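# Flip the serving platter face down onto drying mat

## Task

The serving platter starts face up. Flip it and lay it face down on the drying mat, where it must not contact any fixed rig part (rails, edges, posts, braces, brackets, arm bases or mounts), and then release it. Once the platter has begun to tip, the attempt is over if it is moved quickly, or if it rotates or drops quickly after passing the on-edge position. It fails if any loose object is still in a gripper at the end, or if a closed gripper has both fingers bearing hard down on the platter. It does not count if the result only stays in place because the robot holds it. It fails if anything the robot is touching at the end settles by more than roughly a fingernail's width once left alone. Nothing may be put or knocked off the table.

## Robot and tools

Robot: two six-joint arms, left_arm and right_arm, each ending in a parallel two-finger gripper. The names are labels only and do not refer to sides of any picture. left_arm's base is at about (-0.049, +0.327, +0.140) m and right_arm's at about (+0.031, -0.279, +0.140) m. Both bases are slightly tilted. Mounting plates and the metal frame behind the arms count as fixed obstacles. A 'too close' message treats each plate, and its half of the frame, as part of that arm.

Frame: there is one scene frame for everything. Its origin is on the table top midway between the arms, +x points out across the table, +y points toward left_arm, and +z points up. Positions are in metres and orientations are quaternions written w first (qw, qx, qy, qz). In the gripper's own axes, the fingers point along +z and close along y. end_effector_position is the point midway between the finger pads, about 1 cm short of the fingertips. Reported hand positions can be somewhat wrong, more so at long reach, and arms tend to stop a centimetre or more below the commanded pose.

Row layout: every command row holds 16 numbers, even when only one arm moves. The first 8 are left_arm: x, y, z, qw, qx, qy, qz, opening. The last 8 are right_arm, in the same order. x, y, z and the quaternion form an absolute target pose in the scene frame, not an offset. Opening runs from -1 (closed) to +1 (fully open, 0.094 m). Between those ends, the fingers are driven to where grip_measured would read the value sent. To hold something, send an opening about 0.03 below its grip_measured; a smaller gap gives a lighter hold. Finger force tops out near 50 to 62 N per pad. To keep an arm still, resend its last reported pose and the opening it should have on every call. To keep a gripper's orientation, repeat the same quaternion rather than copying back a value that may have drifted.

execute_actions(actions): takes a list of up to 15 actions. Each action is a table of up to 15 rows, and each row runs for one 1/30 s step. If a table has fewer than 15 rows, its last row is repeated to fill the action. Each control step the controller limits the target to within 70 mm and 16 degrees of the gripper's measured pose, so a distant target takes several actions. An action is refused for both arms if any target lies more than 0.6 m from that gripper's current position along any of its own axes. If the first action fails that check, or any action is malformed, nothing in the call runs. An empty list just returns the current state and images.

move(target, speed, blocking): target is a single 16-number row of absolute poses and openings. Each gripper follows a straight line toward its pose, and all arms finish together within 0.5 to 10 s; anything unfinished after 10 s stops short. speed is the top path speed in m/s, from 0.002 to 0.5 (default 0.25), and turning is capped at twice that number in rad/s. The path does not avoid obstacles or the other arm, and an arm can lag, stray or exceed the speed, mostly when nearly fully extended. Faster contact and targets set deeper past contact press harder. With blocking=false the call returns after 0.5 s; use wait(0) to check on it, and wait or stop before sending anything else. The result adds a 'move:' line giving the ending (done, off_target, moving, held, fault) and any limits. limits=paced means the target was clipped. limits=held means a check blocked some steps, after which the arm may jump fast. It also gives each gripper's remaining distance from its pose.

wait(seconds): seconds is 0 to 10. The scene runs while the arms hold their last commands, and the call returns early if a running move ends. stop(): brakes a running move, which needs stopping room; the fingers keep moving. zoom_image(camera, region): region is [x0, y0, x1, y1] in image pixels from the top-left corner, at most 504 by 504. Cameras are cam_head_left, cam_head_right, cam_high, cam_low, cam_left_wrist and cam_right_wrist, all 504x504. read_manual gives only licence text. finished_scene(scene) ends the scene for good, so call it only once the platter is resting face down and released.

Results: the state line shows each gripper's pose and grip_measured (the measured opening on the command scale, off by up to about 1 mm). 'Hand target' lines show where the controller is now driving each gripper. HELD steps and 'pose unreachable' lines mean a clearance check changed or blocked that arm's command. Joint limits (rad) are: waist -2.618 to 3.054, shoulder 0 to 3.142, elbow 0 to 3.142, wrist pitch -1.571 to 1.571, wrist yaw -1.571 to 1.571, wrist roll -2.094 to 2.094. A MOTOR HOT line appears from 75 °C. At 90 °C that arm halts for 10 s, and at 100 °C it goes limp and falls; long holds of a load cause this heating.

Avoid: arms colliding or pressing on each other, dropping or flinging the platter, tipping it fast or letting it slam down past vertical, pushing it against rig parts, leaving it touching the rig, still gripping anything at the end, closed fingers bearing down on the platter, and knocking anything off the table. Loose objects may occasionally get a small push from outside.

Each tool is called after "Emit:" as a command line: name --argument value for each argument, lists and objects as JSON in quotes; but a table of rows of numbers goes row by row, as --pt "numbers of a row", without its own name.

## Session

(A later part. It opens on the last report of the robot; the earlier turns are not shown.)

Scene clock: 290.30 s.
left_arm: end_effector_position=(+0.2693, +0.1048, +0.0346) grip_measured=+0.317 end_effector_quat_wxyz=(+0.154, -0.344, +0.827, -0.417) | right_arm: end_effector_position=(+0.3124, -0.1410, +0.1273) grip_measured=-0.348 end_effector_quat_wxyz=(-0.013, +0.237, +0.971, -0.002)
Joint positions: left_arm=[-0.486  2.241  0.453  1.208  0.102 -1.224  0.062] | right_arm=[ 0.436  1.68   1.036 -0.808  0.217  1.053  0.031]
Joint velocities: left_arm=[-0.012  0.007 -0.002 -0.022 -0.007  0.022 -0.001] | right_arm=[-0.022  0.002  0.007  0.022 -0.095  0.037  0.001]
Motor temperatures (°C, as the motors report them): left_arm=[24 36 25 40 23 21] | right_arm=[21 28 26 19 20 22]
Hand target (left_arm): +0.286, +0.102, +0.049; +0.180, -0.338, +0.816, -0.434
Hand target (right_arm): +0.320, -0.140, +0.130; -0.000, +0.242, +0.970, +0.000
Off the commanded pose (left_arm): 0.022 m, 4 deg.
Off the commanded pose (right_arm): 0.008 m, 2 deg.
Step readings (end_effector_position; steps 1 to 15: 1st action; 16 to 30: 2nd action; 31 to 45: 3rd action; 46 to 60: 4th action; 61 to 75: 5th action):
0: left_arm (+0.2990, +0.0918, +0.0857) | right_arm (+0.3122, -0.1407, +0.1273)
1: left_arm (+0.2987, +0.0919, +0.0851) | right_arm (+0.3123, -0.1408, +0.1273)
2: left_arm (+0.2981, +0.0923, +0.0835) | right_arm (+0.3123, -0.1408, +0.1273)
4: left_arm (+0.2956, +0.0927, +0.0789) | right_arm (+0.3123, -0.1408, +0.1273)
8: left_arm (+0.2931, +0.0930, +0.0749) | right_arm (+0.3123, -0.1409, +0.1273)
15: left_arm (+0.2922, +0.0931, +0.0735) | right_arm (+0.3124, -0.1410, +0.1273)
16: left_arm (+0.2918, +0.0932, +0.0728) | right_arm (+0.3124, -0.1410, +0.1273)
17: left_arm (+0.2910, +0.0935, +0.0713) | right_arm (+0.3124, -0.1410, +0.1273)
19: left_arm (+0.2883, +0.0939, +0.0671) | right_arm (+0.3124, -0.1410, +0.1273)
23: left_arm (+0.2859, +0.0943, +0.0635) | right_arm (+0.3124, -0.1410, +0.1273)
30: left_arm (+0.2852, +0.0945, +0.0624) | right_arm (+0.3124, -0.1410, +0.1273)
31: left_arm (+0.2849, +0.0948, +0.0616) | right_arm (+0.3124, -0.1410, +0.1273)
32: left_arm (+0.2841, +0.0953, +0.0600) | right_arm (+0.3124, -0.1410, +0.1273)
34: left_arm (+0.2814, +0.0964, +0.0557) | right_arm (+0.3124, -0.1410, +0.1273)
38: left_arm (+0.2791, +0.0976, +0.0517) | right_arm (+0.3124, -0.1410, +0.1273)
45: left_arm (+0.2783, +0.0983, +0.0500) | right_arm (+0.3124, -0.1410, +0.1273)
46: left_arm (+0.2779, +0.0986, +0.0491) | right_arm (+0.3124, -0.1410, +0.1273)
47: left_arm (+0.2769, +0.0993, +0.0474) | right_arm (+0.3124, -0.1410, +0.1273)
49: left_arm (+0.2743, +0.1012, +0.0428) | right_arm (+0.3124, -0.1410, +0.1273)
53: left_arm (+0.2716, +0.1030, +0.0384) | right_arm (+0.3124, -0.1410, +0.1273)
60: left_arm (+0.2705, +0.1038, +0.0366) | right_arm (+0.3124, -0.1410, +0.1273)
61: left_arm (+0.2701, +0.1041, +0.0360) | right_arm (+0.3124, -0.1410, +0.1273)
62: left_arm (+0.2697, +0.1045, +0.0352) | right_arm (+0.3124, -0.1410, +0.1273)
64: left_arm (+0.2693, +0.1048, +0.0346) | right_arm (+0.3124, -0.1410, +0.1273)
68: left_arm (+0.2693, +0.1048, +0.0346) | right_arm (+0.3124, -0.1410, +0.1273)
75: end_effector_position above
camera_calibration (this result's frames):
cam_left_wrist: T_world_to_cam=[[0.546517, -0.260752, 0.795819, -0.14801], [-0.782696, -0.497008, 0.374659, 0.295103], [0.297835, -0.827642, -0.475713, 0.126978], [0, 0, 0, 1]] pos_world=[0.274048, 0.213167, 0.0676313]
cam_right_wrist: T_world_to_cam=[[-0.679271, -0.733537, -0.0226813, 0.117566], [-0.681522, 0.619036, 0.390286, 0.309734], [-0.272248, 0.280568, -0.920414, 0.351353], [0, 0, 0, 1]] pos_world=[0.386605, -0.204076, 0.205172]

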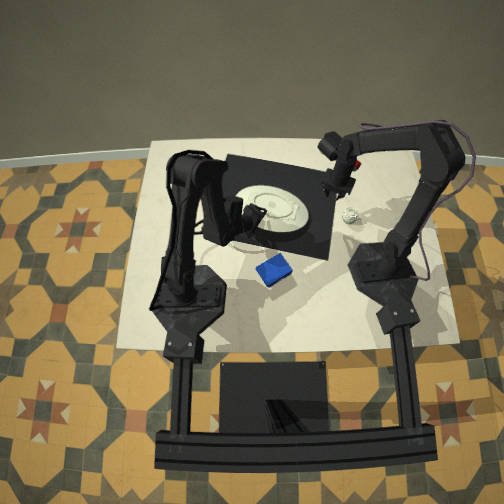

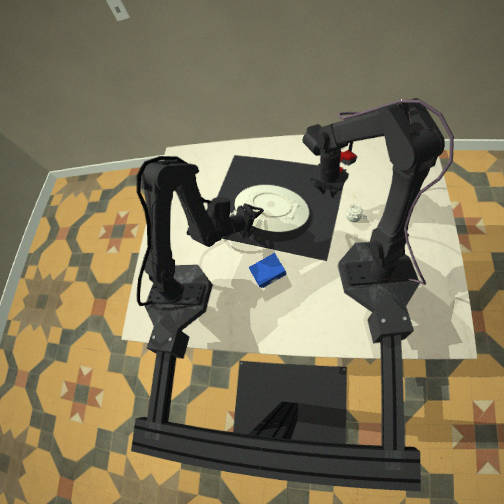

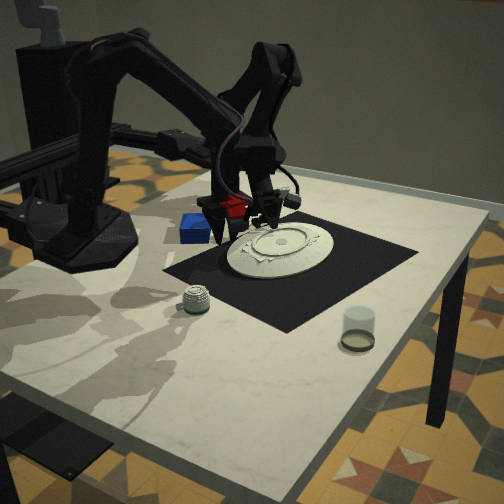

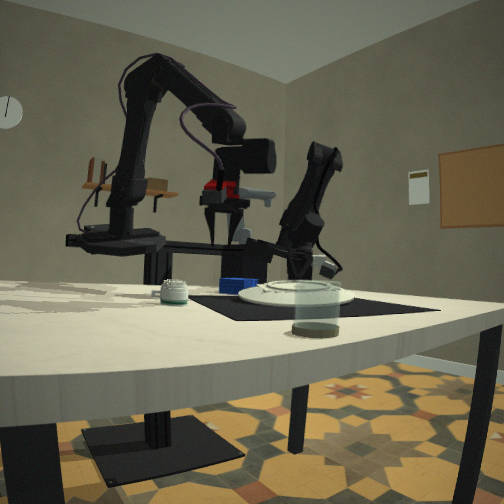

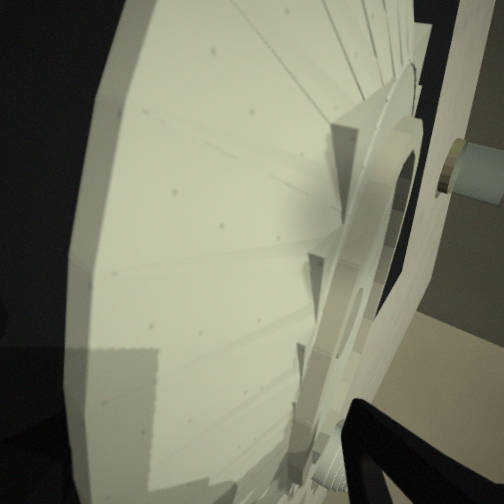

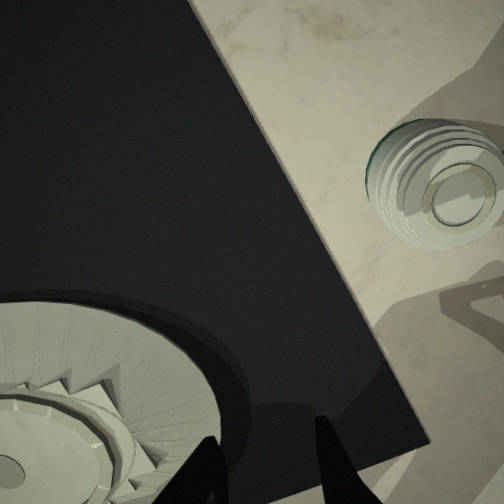

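Emit:
execute_actions --actions '[[[0.286,0.102,0.049,0.1797,-0.3379,0.8157,-0.4338,0.32,0.315,-0.095,0.115,0,0.242,0.97,0,-0.35]],[[0.286,0.102,0.049,0.1797,-0.3379,0.8157,-0.4338,0.32,0.309,-0.05,0.10,0,0.242,0.97,0,-0.35]],[[0.286,0.102,0.049,0.1797,-0.3379,0.8157,-0.4338,0.32,0.304,-0.009,0.085,0,0.242,0.97,0,-0.35]],[[0.286,0.102,0.049,0.1797,-0.3379,0.8157,-0.4338,0.32,0.304,-0.009,0.07,0,0.242,0.97,0,-0.35]]]'

Emit:
zoom_image --camera "cam_high" --region '[210, 180, 350, 290]'

Emit:
zoom_image --camera "cam_low" --region '[220, 220, 370, 320]'

Scene clock: 306.40 s.
left_arm: end_effector_position=(+0.2693, +0.1048, +0.0346) grip_measured=+0.317 end_effector_quat_wxyz=(+0.154, -0.344, +0.827, -0.417) | right_arm: end_effector_position=(+0.2970, -0.0099, +0.0697) grip_measured=-0.348 end_effector_quat_wxyz=(-0.010, +0.238, +0.971, -0.003)
Joint positions: left_arm=[-0.486  2.241  0.453  1.208  0.102 -1.224  0.062] | right_arm=[ 0.718  2.113  1.298 -0.7    0.248  1.342  0.031]
Joint velocities: left_arm=[ 0.012  0.002  0.002 -0.007  0.051 -0.022 -0.   ] | right_arm=[-0.002  0.012 -0.012  0.022 -0.11  -0.037  0.001]
Motor temperatures (°C, as the motors report them): left_arm=[24 36 25 38 23 21] | right_arm=[21 29 26 19 20 22]
Hand target (left_arm): +0.286, +0.102, +0.049; +0.180, -0.338, +0.816, -0.434
Hand target (right_arm): +0.304, -0.009, +0.070; +0.000, +0.242, +0.970, +0.000
Off the commanded pose (left_arm): 0.022 m, 4 deg.
Off the commanded pose (right_arm): 0.007 m, 1 deg.
Step readings (end_effector_position; steps 1 to 15: 1st action; 16 to 30: 2nd action; 31 to 45: 3rd action; 46 to 60: 4th action):
0: left_arm (+0.2693, +0.1048, +0.0346) | right_arm (+0.3124, -0.1410, +0.1273)
1: left_arm (+0.2693, +0.1048, +0.0346) | right_arm (+0.3121, -0.1382, +0.1265)
2: left_arm (+0.2693, +0.1048, +0.0346) | right_arm (+0.3117, -0.1302, +0.1249)
4: left_arm (+0.2693, +0.1048, +0.0346) | right_arm (+0.3080, -0.1101, +0.1188)
8: left_arm (+0.2693, +0.1048, +0.0346) | right_arm (+0.3018, -0.0992, +0.1086)
15: left_arm (+0.2693, +0.1048, +0.0346) | right_arm (+0.3035, -0.0984, +0.1092)
16: left_arm (+0.2693, +0.1048, +0.0346) | right_arm (+0.3035, -0.0957, +0.1089)
17: left_arm (+0.2693, +0.1048, +0.0346) | right_arm (+0.3047, -0.0875, +0.1078)
19: left_arm (+0.2693, +0.1048, +0.0346) | right_arm (+0.3041, -0.0663, +0.1029)
23: left_arm (+0.2693, +0.1048, +0.0346) | right_arm (+0.2988, -0.0535, +0.0945)
30: left_arm (+0.2693, +0.1048, +0.0346) | right_arm (+0.2987, -0.0538, +0.0940)
31: left_arm (+0.2693, +0.1048, +0.0346) | right_arm (+0.2986, -0.0515, +0.0935)
32: left_arm (+0.2693, +0.1048, +0.0346) | right_arm (+0.3006, -0.0440, +0.0920)
34: left_arm (+0.2693, +0.1048, +0.0346) | right_arm (+0.3023, -0.0242, +0.0871)
38: left_arm (+0.2693, +0.1048, +0.0346) | right_arm (+0.2967, -0.0125, +0.0793)
45: left_arm (+0.2693, +0.1048, +0.0346) | right_arm (+0.2963, -0.0127, +0.0786)
46: left_arm (+0.2693, +0.1048, +0.0346) | right_arm (+0.2966, -0.0125, +0.0781)
47: left_arm (+0.2693, +0.1048, +0.0346) | right_arm (+0.2970, -0.0118, +0.0768)
49: left_arm (+0.2693, +0.1048, +0.0346) | right_arm (+0.2971, -0.0109, +0.0737)
53: left_arm (+0.2693, +0.1048, +0.0346) | right_arm (+0.2962, -0.0108, +0.0697)
60: end_effector_position above
camera_calibration (this result's frames):
cam_left_wrist: T_world_to_cam=[[0.546042, -0.261334, 0.795954, -0.147826], [-0.783092, -0.496801, 0.374105, 0.295207], [0.297665, -0.827583, -0.475923, 0.127025], [0, 0, 0, 1]] pos_world=[0.274083, 0.213151, 0.0676782]
cam_right_wrist: T_world_to_cam=[[-0.680591, -0.732226, -0.0253214, 0.202532], [-0.682939, 0.621507, 0.383828, 0.24148], [-0.265311, 0.278523, -0.923057, 0.255493], [0, 0, 0, 1]] pos_world=[0.370542, -0.0729426, 0.148276]

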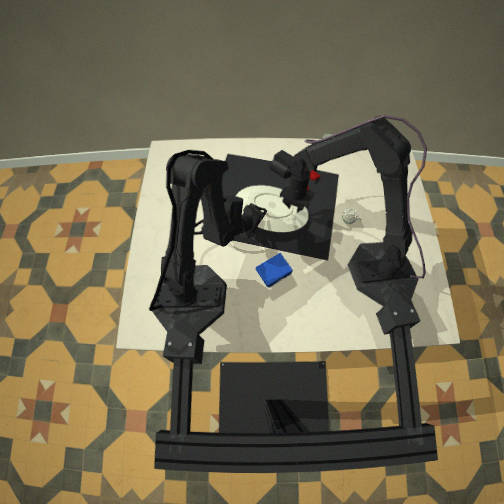

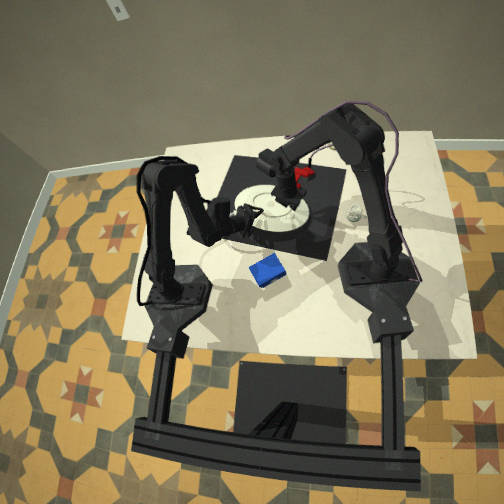

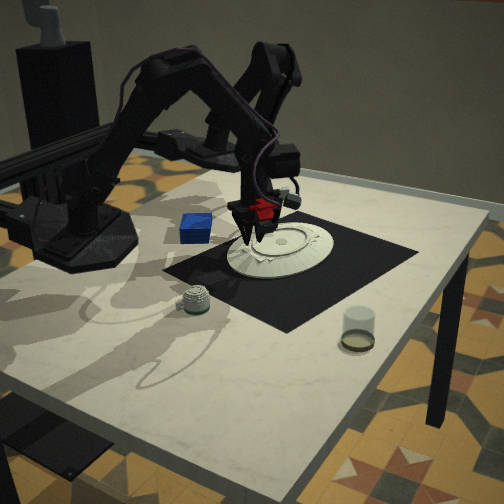

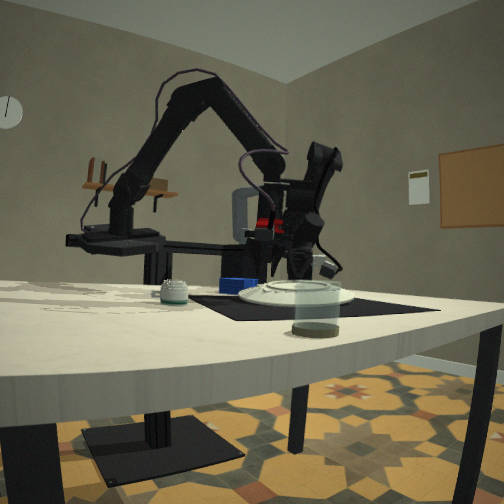

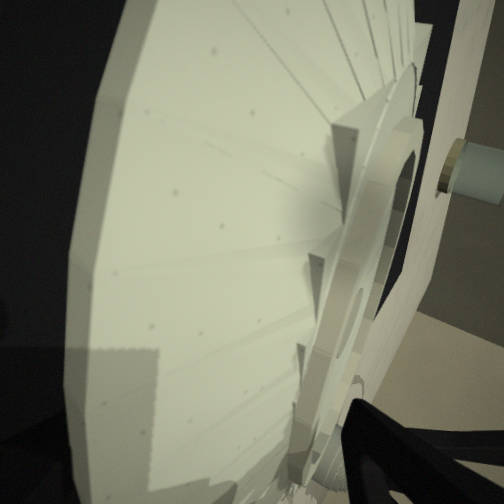

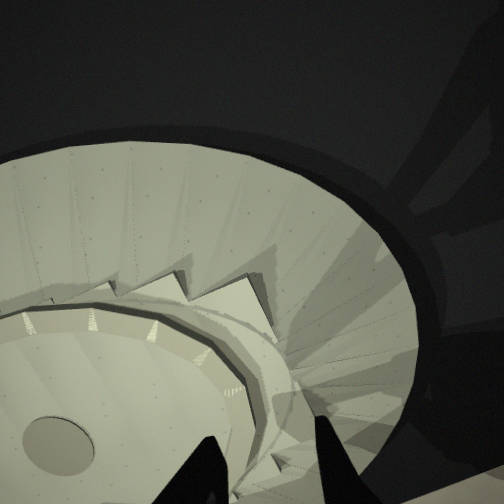

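Region (210, 180, 350, 290) of cam_high's 504x504 image, scaled by 3.600, with more detail than that image has; it fills the top 396 rows of this view, and the rest is white.

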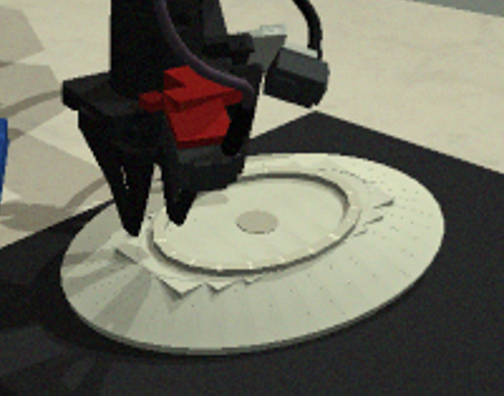

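Region (220, 220, 370, 320) of cam_low's 504x504 image, scaled by 3.360, with more detail than that image has.

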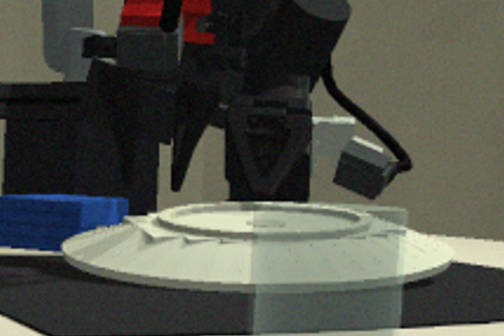

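Emit:
execute_actions --actions '[[[0.286,0.102,0.049,0.1797,-0.3379,0.8157,-0.4338,0.32,0.299,0.003,0.066,0,0.242,0.97,0,-0.35]],[[0.286,0.102,0.049,0.1797,-0.3379,0.8157,-0.4338,0.32,0.299,0.003,0.056,0,0.242,0.97,0,-0.35]]]'

Emit:
zoom_image --camera "cam_high" --region '[210, 180, 350, 290]'

Emit:
zoom_image --camera "cam_low" --region '[230, 250, 330, 310]'

Scene clock: 319.90 s.
left_arm: end_effector_position=(+0.2693, +0.1048, +0.0346) grip_measured=+0.317 end_effector_quat_wxyz=(+0.154, -0.344, +0.827, -0.417) | right_arm: end_effector_position=(+0.2940, -0.0025, +0.0540) grip_measured=-0.348 end_effector_quat_wxyz=(-0.011, +0.243, +0.970, -0.006)
Joint positions: left_arm=[-0.486  2.241  0.453  1.208  0.102 -1.224  0.062] | right_arm=[ 0.725  2.17   1.313 -0.668  0.249  1.362  0.031]
Joint velocities: left_arm=[-0.012  0.002  0.002  0.037 -0.037  0.007  0.001] | right_arm=[-0.002  0.022 -0.012  0.022  0.007 -0.007  0.   ]
Motor temperatures (°C, as the motors report them): left_arm=[24 37 24 37 23 21] | right_arm=[21 30 26 19 20 22]
Hand target (left_arm): +0.286, +0.102, +0.049; +0.180, -0.338, +0.816, -0.434
Hand target (right_arm): +0.299, +0.003, +0.056; -0.000, +0.242, +0.970, +0.000
Off the commanded pose (left_arm): 0.022 m, 4 deg.
Off the commanded pose (right_arm): 0.008 m, 1 deg.
Step readings (end_effector_position; steps 1 to 15: 1st action; 16 to 30: 2nd action):
0: left_arm (+0.2693, +0.1048, +0.0346) | right_arm (+0.2971, -0.0098, +0.0697)
1: left_arm (+0.2693, +0.1048, +0.0346) | right_arm (+0.2971, -0.0094, +0.0691)
2: left_arm (+0.2693, +0.1048, +0.0346) | right_arm (+0.2974, -0.0080, +0.0682)
4: left_arm (+0.2693, +0.1048, +0.0346) | right_arm (+0.2968, -0.0057, +0.0653)
8: left_arm (+0.2693, +0.1048, +0.0346) | right_arm (+0.2941, -0.0055, +0.0616)
15: left_arm (+0.2693, +0.1048, +0.0346) | right_arm (+0.2940, -0.0055, +0.0614)
16: left_arm (+0.2693, +0.1048, +0.0346) | right_arm (+0.2941, -0.0052, +0.0609)
17: left_arm (+0.2693, +0.1048, +0.0346) | right_arm (+0.2944, -0.0045, +0.0600)
19: left_arm (+0.2693, +0.1048, +0.0346) | right_arm (+0.2942, -0.0036, +0.0573)
23: left_arm (+0.2693, +0.1048, +0.0346) | right_arm (+0.2934, -0.0032, +0.0542)
30: end_effector_position above
camera_calibration (this result's frames):
cam_left_wrist: T_world_to_cam=[[0.546042, -0.261334, 0.795954, -0.147826], [-0.783092, -0.496801, 0.374105, 0.295207], [0.297665, -0.827583, -0.475923, 0.127025], [0, 0, 0, 1]] pos_world=[0.274083, 0.213151, 0.0676782]
cam_right_wrist: T_world_to_cam=[[-0.687829, -0.725635, -0.0185825, 0.207298], [-0.675275, 0.630283, 0.383075, 0.238647], [-0.266261, 0.276039, -0.92353, 0.238483], [0, 0, 0, 1]] pos_world=[0.367237, -0.0658232, 0.132678]

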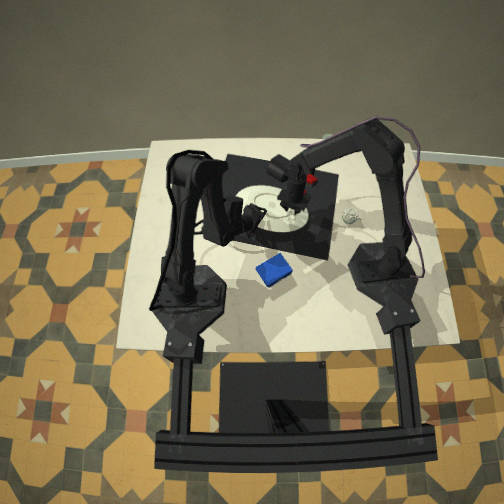

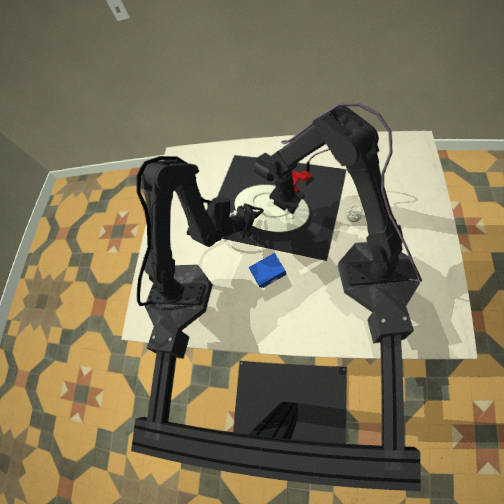

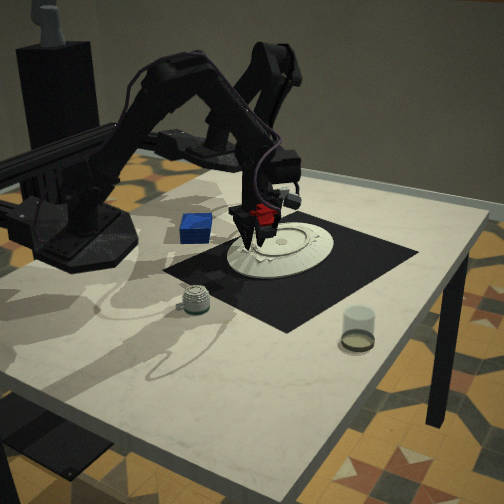

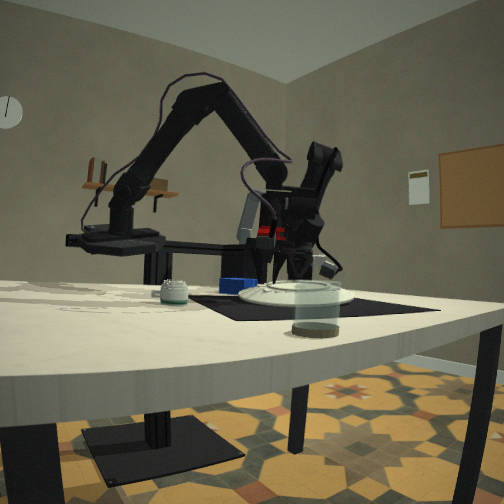

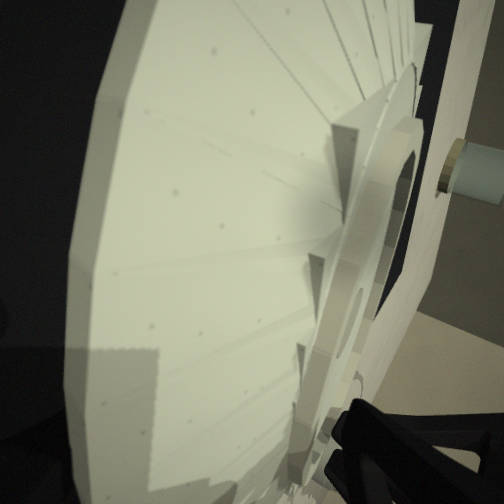

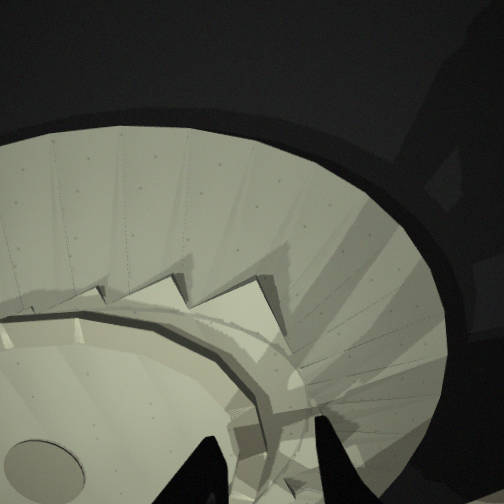

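Region (210, 180, 350, 290) of cam_high's 504x504 image, scaled by 3.600, with more detail than that image has; it fills the top 396 rows of this view, and the rest is white.

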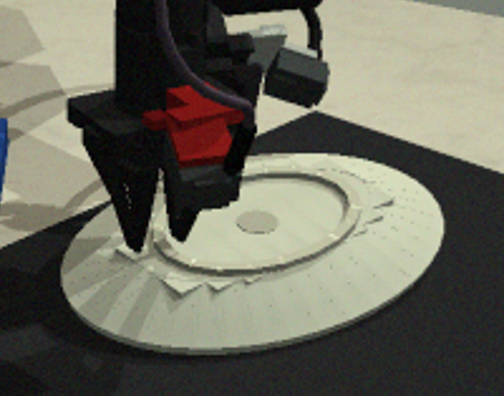

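Region (230, 250, 330, 310) of cam_low's 504x504 image, scaled by 5.040, with more detail than that image has; it fills the top 302 rows of this view, and the rest is white.

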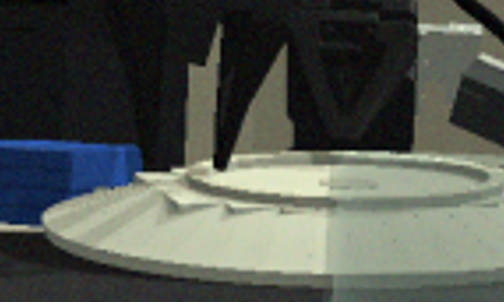

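Emit:
execute_actions --actions '[[[0.286,0.102,0.049,0.1797,-0.3379,0.8157,-0.4338,0.32,0.302,0.010,0.055,0,0.242,0.97,0,-0.35]],[[0.286,0.102,0.049,0.1797,-0.3379,0.8157,-0.4338,0.32,0.302,0.010,0.049,0,0.242,0.97,0,-0.45]],[[0.286,0.102,0.049,0.1797,-0.3379,0.8157,-0.4338,0.32,0.302,0.010,0.044,0,0.242,0.97,0,-0.45]]]'

Emit:
zoom_image --camera "cam_low" --region '[230, 250, 330, 310]'

Scene clock: 328.87 s.
left_arm: end_effector_position=(+0.2678, +0.1063, +0.0320) grip_measured=+0.318 end_effector_quat_wxyz=(+0.152, -0.346, +0.829, -0.411) | right_arm: end_effector_position=(+0.2971, +0.0041, +0.0464) grip_measured=-0.448 end_effector_quat_wxyz=(-0.010, +0.243, +0.970, -0.006)
Joint positions: left_arm=[-0.484  2.241  0.453  1.196  0.099 -1.224  0.062] | right_arm=[ 0.725  2.208  1.344 -0.659  0.249  1.362  0.026]
Joint velocities: left_arm=[-0.012 -0.017  0.002  0.051  0.007 -0.022 -0.   ] | right_arm=[-0.017 -0.002 -0.012 -0.037  0.022 -0.037  0.   ]
Motor temperatures (°C, as the motors report them): left_arm=[24 37 24 37 23 21] | right_arm=[21 30 26 19 20 22]
Hand target (left_arm): +0.286, +0.102, +0.049; +0.180, -0.338, +0.816, -0.433
Hand target (right_arm): +0.302, +0.010, +0.044; -0.000, +0.242, +0.970, +0.000
Off the commanded pose (left_arm): 0.025 m, 4 deg.
Off the commanded pose (right_arm): 0.008 m, 1 deg.
Step readings (end_effector_position; steps 1 to 15: 1st action; 16 to 30: 2nd action; 31 to 45: 3rd action):
0: left_arm (+0.2693, +0.1048, +0.0346) | right_arm (+0.2941, -0.0023, +0.0540)
1: left_arm (+0.2693, +0.1048, +0.0346) | right_arm (+0.2946, -0.0018, +0.0540)
2: left_arm (+0.2693, +0.1048, +0.0346) | right_arm (+0.2958, -0.0003, +0.0536)
4: left_arm (+0.2693, +0.1048, +0.0346) | right_arm (+0.2981, +0.0028, +0.0527)
8: left_arm (+0.2693, +0.1048, +0.0346) | right_arm (+0.2985, +0.0035, +0.0521)
15: left_arm (+0.2693, +0.1048, +0.0346) | right_arm (+0.2985, +0.0035, +0.0521)
16: left_arm (+0.2693, +0.1048, +0.0346) | right_arm (+0.2984, +0.0035, +0.0517)
17: left_arm (+0.2693, +0.1048, +0.0346) | right_arm (+0.2983, +0.0037, +0.0511)
19: left_arm (+0.2693, +0.1048, +0.0346) | right_arm (+0.2976, +0.0037, +0.0490)
23: left_arm (+0.2685, +0.1050, +0.0337) | right_arm (+0.2970, +0.0035, +0.0478)
30: left_arm (+0.2685, +0.1050, +0.0337) | right_arm (+0.2970, +0.0035, +0.0478)
31: left_arm (+0.2685, +0.1050, +0.0337) | right_arm (+0.2971, +0.0036, +0.0478)
32: left_arm (+0.2685, +0.1050, +0.0337) | right_arm (+0.2971, +0.0036, +0.0478)
34: left_arm (+0.2685, +0.1050, +0.0337) | right_arm (+0.2969, +0.0035, +0.0476)
38: left_arm (+0.2678, +0.1060, +0.0321) | right_arm (+0.2969, +0.0039, +0.0468)
45: end_effector_position above
camera_calibration (this result's frames):
cam_left_wrist: T_world_to_cam=[[0.554568, -0.267479, 0.787978, -0.145945], [-0.778668, -0.500769, 0.37803, 0.294903], [0.293481, -0.823216, -0.485988, 0.128414], [0, 0, 0, 1]] pos_world=[0.272881, 0.214353, 0.0659271]
cam_right_wrist: T_world_to_cam=[[-0.688076, -0.72536, -0.0200984, 0.214208], [-0.675624, 0.630299, 0.382433, 0.239645], [-0.264734, 0.276722, -0.923765, 0.229962], [0, 0, 0, 1]] pos_world=[0.37018, -0.0593057, 0.125088]

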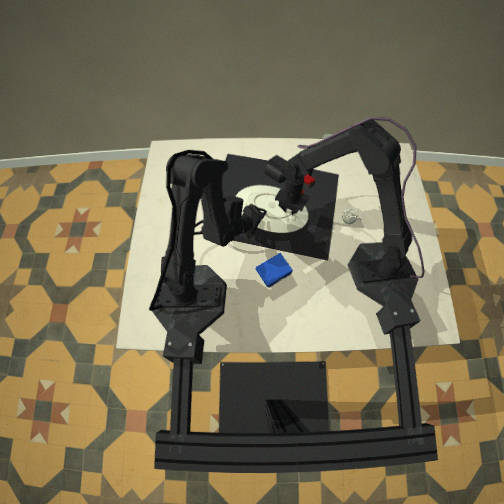

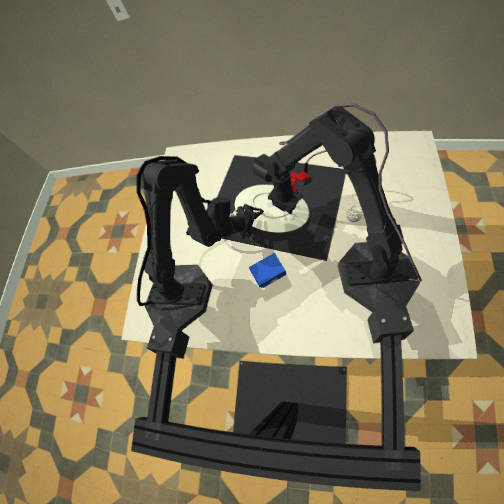

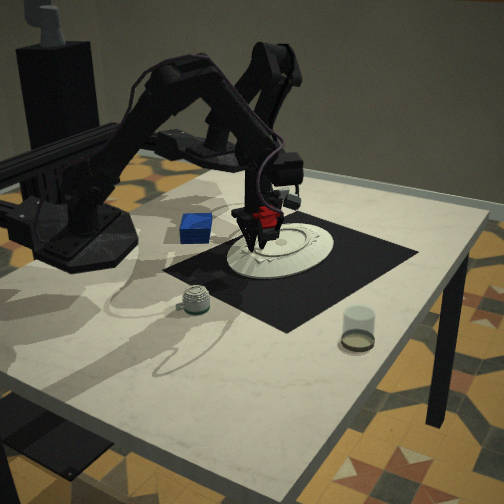

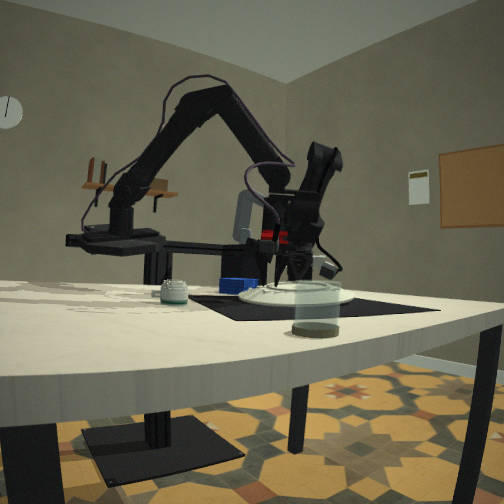

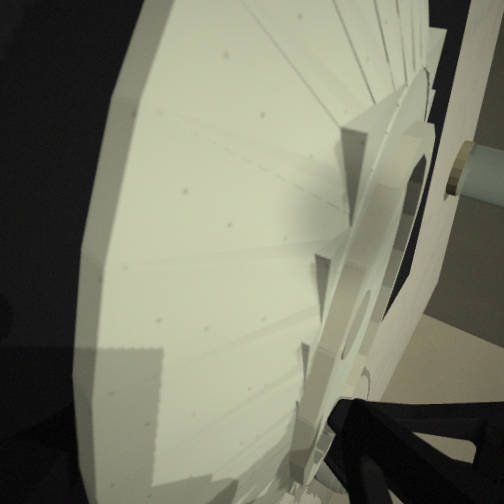

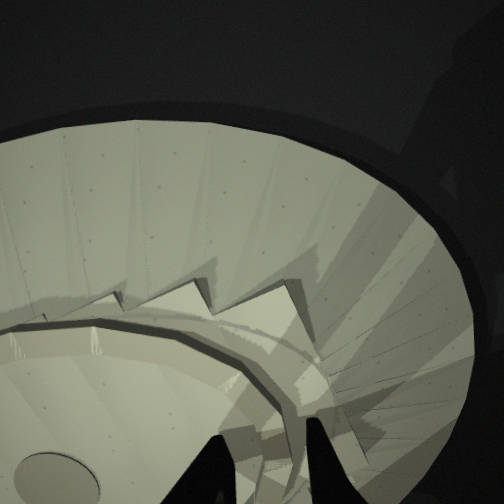

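Region (230, 250, 330, 310) of cam_low's 504x504 image, scaled by 5.040, with more detail than that image has; it fills the top 302 rows of this view, and the rest is white.

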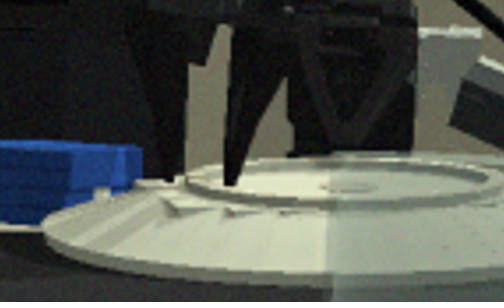

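Contact; tips straddle the ring. Close.

Emit:
execute_actions --actions '[[[0.286,0.102,0.049,0.1797,-0.3379,0.8157,-0.4338,0.32,0.3015,0.009,0.046,0,0.242,0.97,0,-0.75]],[[0.286,0.102,0.049,0.1797,-0.3379,0.8157,-0.4338,0.32,0.3015,0.009,0.046,0,0.242,0.97,0,-0.95]]]'

Scene clock: 336.07 s.
left_arm: end_effector_position=(+0.2679, +0.1064, +0.0319) grip_measured=+0.318 end_effector_quat_wxyz=(+0.152, -0.346, +0.830, -0.411) | right_arm: end_effector_position=(+0.2972, +0.0033, +0.0463) grip_measured=-0.842 end_effector_quat_wxyz=(-0.009, +0.255, +0.967, -0.007)
Joint positions: left_arm=[-0.484  2.241  0.453  1.195  0.099 -1.223  0.062] | right_arm=[ 0.725  2.208  1.344 -0.661  0.252  1.387  0.007]
Joint velocities: left_arm=[-0.007  0.017 -0.012 -0.022  0.007 -0.037 -0.   ] | right_arm=[ 0.002  0.007 -0.007 -0.081  0.081 -0.022 -0.001]
Motor temperatures (°C, as the motors report them): left_arm=[24 37 24 37 23 21] | right_arm=[21 30 26 19 20 22]
Hand target (left_arm): +0.286, +0.102, +0.049; +0.180, -0.337, +0.816, -0.434
Hand target (right_arm): +0.301, +0.009, +0.046; -0.000, +0.243, +0.970, -0.000
Off the commanded pose (left_arm): 0.025 m, 5 deg.
Off the commanded pose (right_arm): 0.007 m, 2 deg.
Step readings (end_effector_position; steps 1 to 15: 1st action; 16 to 30: 2nd action):
0: left_arm (+0.2678, +0.1063, +0.0320) | right_arm (+0.2971, +0.0041, +0.0464)
1: left_arm (+0.2678, +0.1063, +0.0320) | right_arm (+0.2974, +0.0045, +0.0464)
2: left_arm (+0.2678, +0.1063, +0.0319) | right_arm (+0.2977, +0.0048, +0.0463)
4: left_arm (+0.2679, +0.1065, +0.0318) | right_arm (+0.2974, +0.0043, +0.0464)
8: left_arm (+0.2679, +0.1065, +0.0318) | right_arm (+0.2974, +0.0042, +0.0464)
15: left_arm (+0.2679, +0.1065, +0.0318) | right_arm (+0.2974, +0.0042, +0.0464)
16: left_arm (+0.2680, +0.1066, +0.0318) | right_arm (+0.2971, +0.0036, +0.0464)
17: left_arm (+0.2679, +0.1064, +0.0319) | right_arm (+0.2971, +0.0034, +0.0463)
19: left_arm (+0.2679, +0.1064, +0.0319) | right_arm (+0.2972, +0.0033, +0.0463)
23: left_arm (+0.2679, +0.1064, +0.0319) | right_arm (+0.2972, +0.0033, +0.0463)
30: end_effector_position above
camera_calibration (this result's frames):
cam_left_wrist: T_world_to_cam=[[0.554706, -0.267823, 0.787764, -0.145825], [-0.778586, -0.500979, 0.377921, 0.295026], [0.293437, -0.822977, -0.486419, 0.128474], [0, 0, 0, 1]] pos_world=[0.272894, 0.214478, 0.0658715]
cam_right_wrist: T_world_to_cam=[[-0.705967, -0.708013, -0.0180836, 0.218931], [-0.660022, 0.648426, 0.379361, 0.235698], [-0.256867, 0.279752, -0.925072, 0.227899], [0, 0, 0, 1]] pos_world=[0.368664, -0.0615821, 0.125368]

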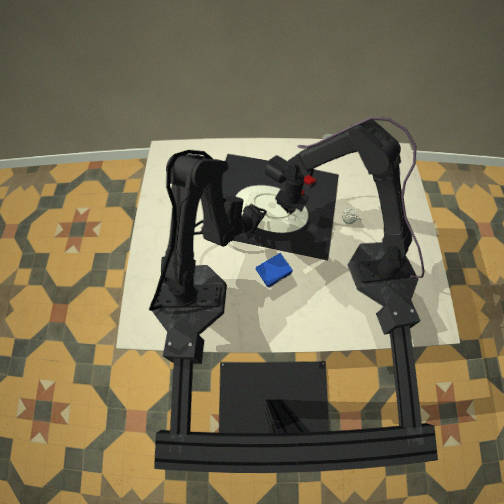

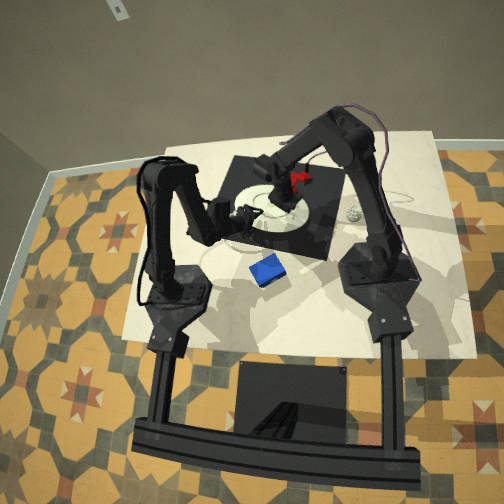

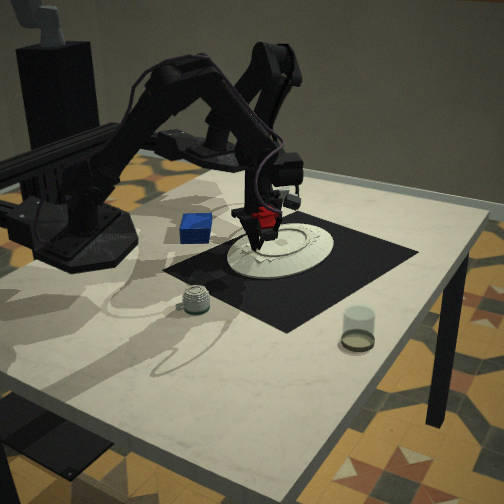

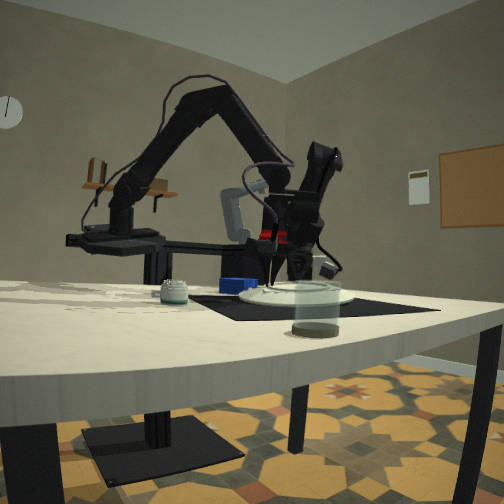

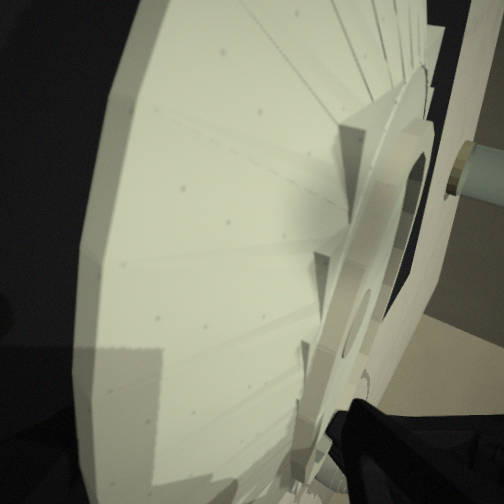

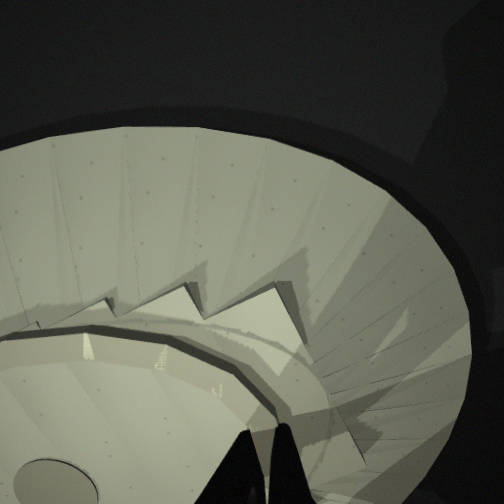

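Emit:
move --target '[0.232,0.142,0.042,0.1465,-0.3536,0.8536,-0.3536,0.32,0.300,0.006,0.053,0,0.25,0.968,0,-0.95]' --speed 0.014

Emit:
zoom_image --camera "cam_head_left" --region '[190, 150, 350, 270]'

Emit:
zoom_image --camera "cam_low" --region '[220, 240, 370, 320]'

Scene clock: 347.60 s.
left_arm: end_effector_position=(+0.2412, +0.1378, +0.0448) grip_measured=+0.318 end_effector_quat_wxyz=(+0.152, -0.358, +0.845, -0.367) | right_arm: end_effector_position=(+0.2981, +0.0009, +0.0434) grip_measured=-0.849 end_effector_quat_wxyz=(-0.003, +0.256, +0.967, -0.014)
Joint positions: left_arm=[-0.484  2.065  0.311  1.089  0.035 -1.214  0.062] | right_arm=[ 0.725  2.216  1.344 -0.659  0.269  1.39   0.007]
Joint velocities: left_arm=[-0.012 -0.007  0.022  0.007 -0.051 -0.022 -0.   ] | right_arm=[ 0.007 -0.002  0.002 -0.007  0.037  0.022 -0.001]
Motor temperatures (°C, as the motors report them): left_arm=[24 36 24 37 23 21] | right_arm=[21 31 26 19 20 22]
Hand target (left_arm): +0.232, +0.142, +0.043; +0.147, -0.354, +0.853, -0.354
Hand target (right_arm): +0.300, +0.006, +0.053; +0.000, +0.250, +0.968, +0.000
Off the commanded pose (left_arm): 0.010 m, 2 deg.
Off the commanded pose (right_arm): 0.011 m, 2 deg.
move: off_target (right_arm)
camera_calibration (this result's frames):
cam_left_wrist: T_world_to_cam=[[0.595506, -0.318104, 0.737687, -0.133479], [-0.750228, -0.548584, 0.369071, 0.285217], [0.287281, -0.773218, -0.565336, 0.166592], [0, 0, 0, 1]] pos_world=[0.245607, 0.242817, 0.0873805]
cam_right_wrist: T_world_to_cam=[[-0.706432, -0.707662, -0.0129275, 0.217653], [-0.662765, 0.654982, 0.362962, 0.240517], [-0.248388, 0.264976, -0.931714, 0.223883], [0, 0, 0, 1]] pos_world=[0.368773, -0.0628334, 0.12411]

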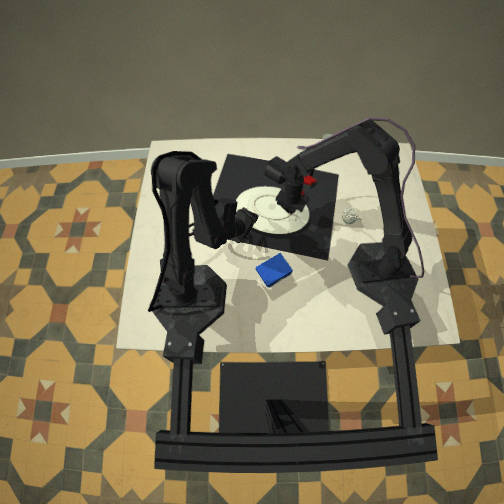

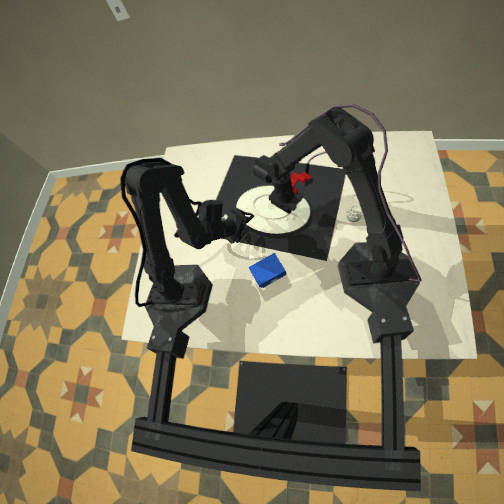

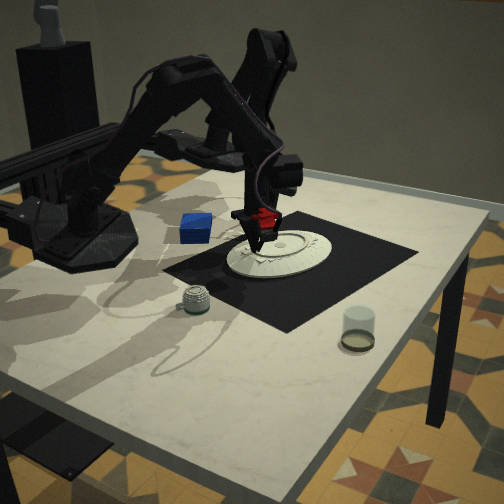

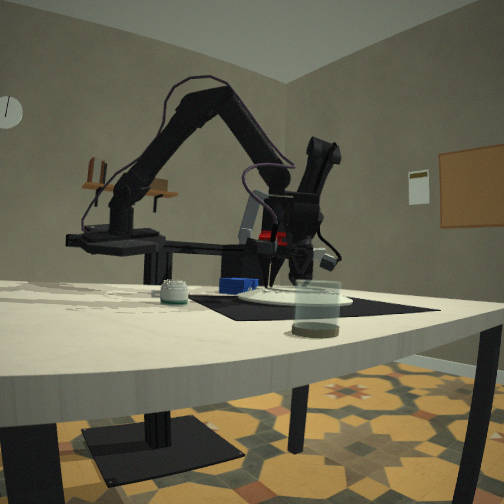

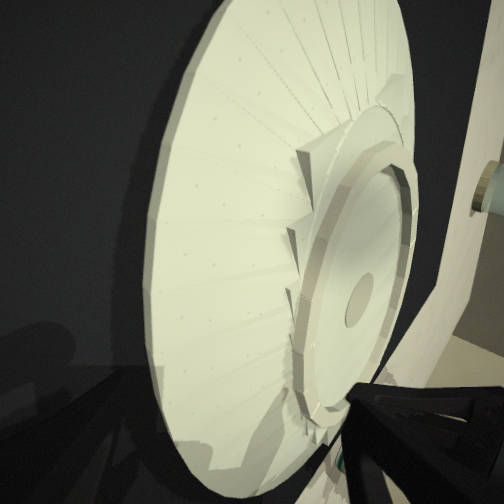

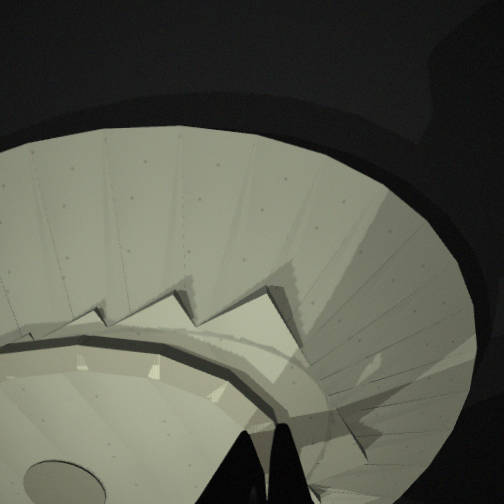

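Region (190, 150, 350, 270) of cam_head_left's 504x504 image, scaled by 3.150, with more detail than that image has; it fills the top 378 rows of this view, and the rest is white.

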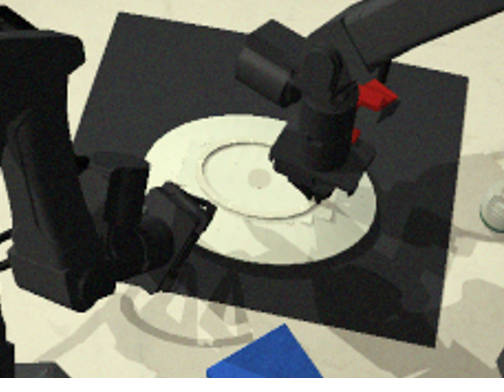

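Region (220, 240, 370, 320) of cam_low's 504x504 image, scaled by 3.360, with more detail than that image has; it fills the top 269 rows of this view, and the rest is white.

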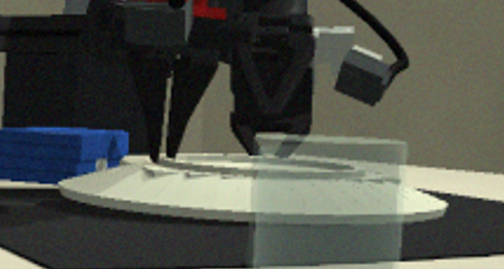

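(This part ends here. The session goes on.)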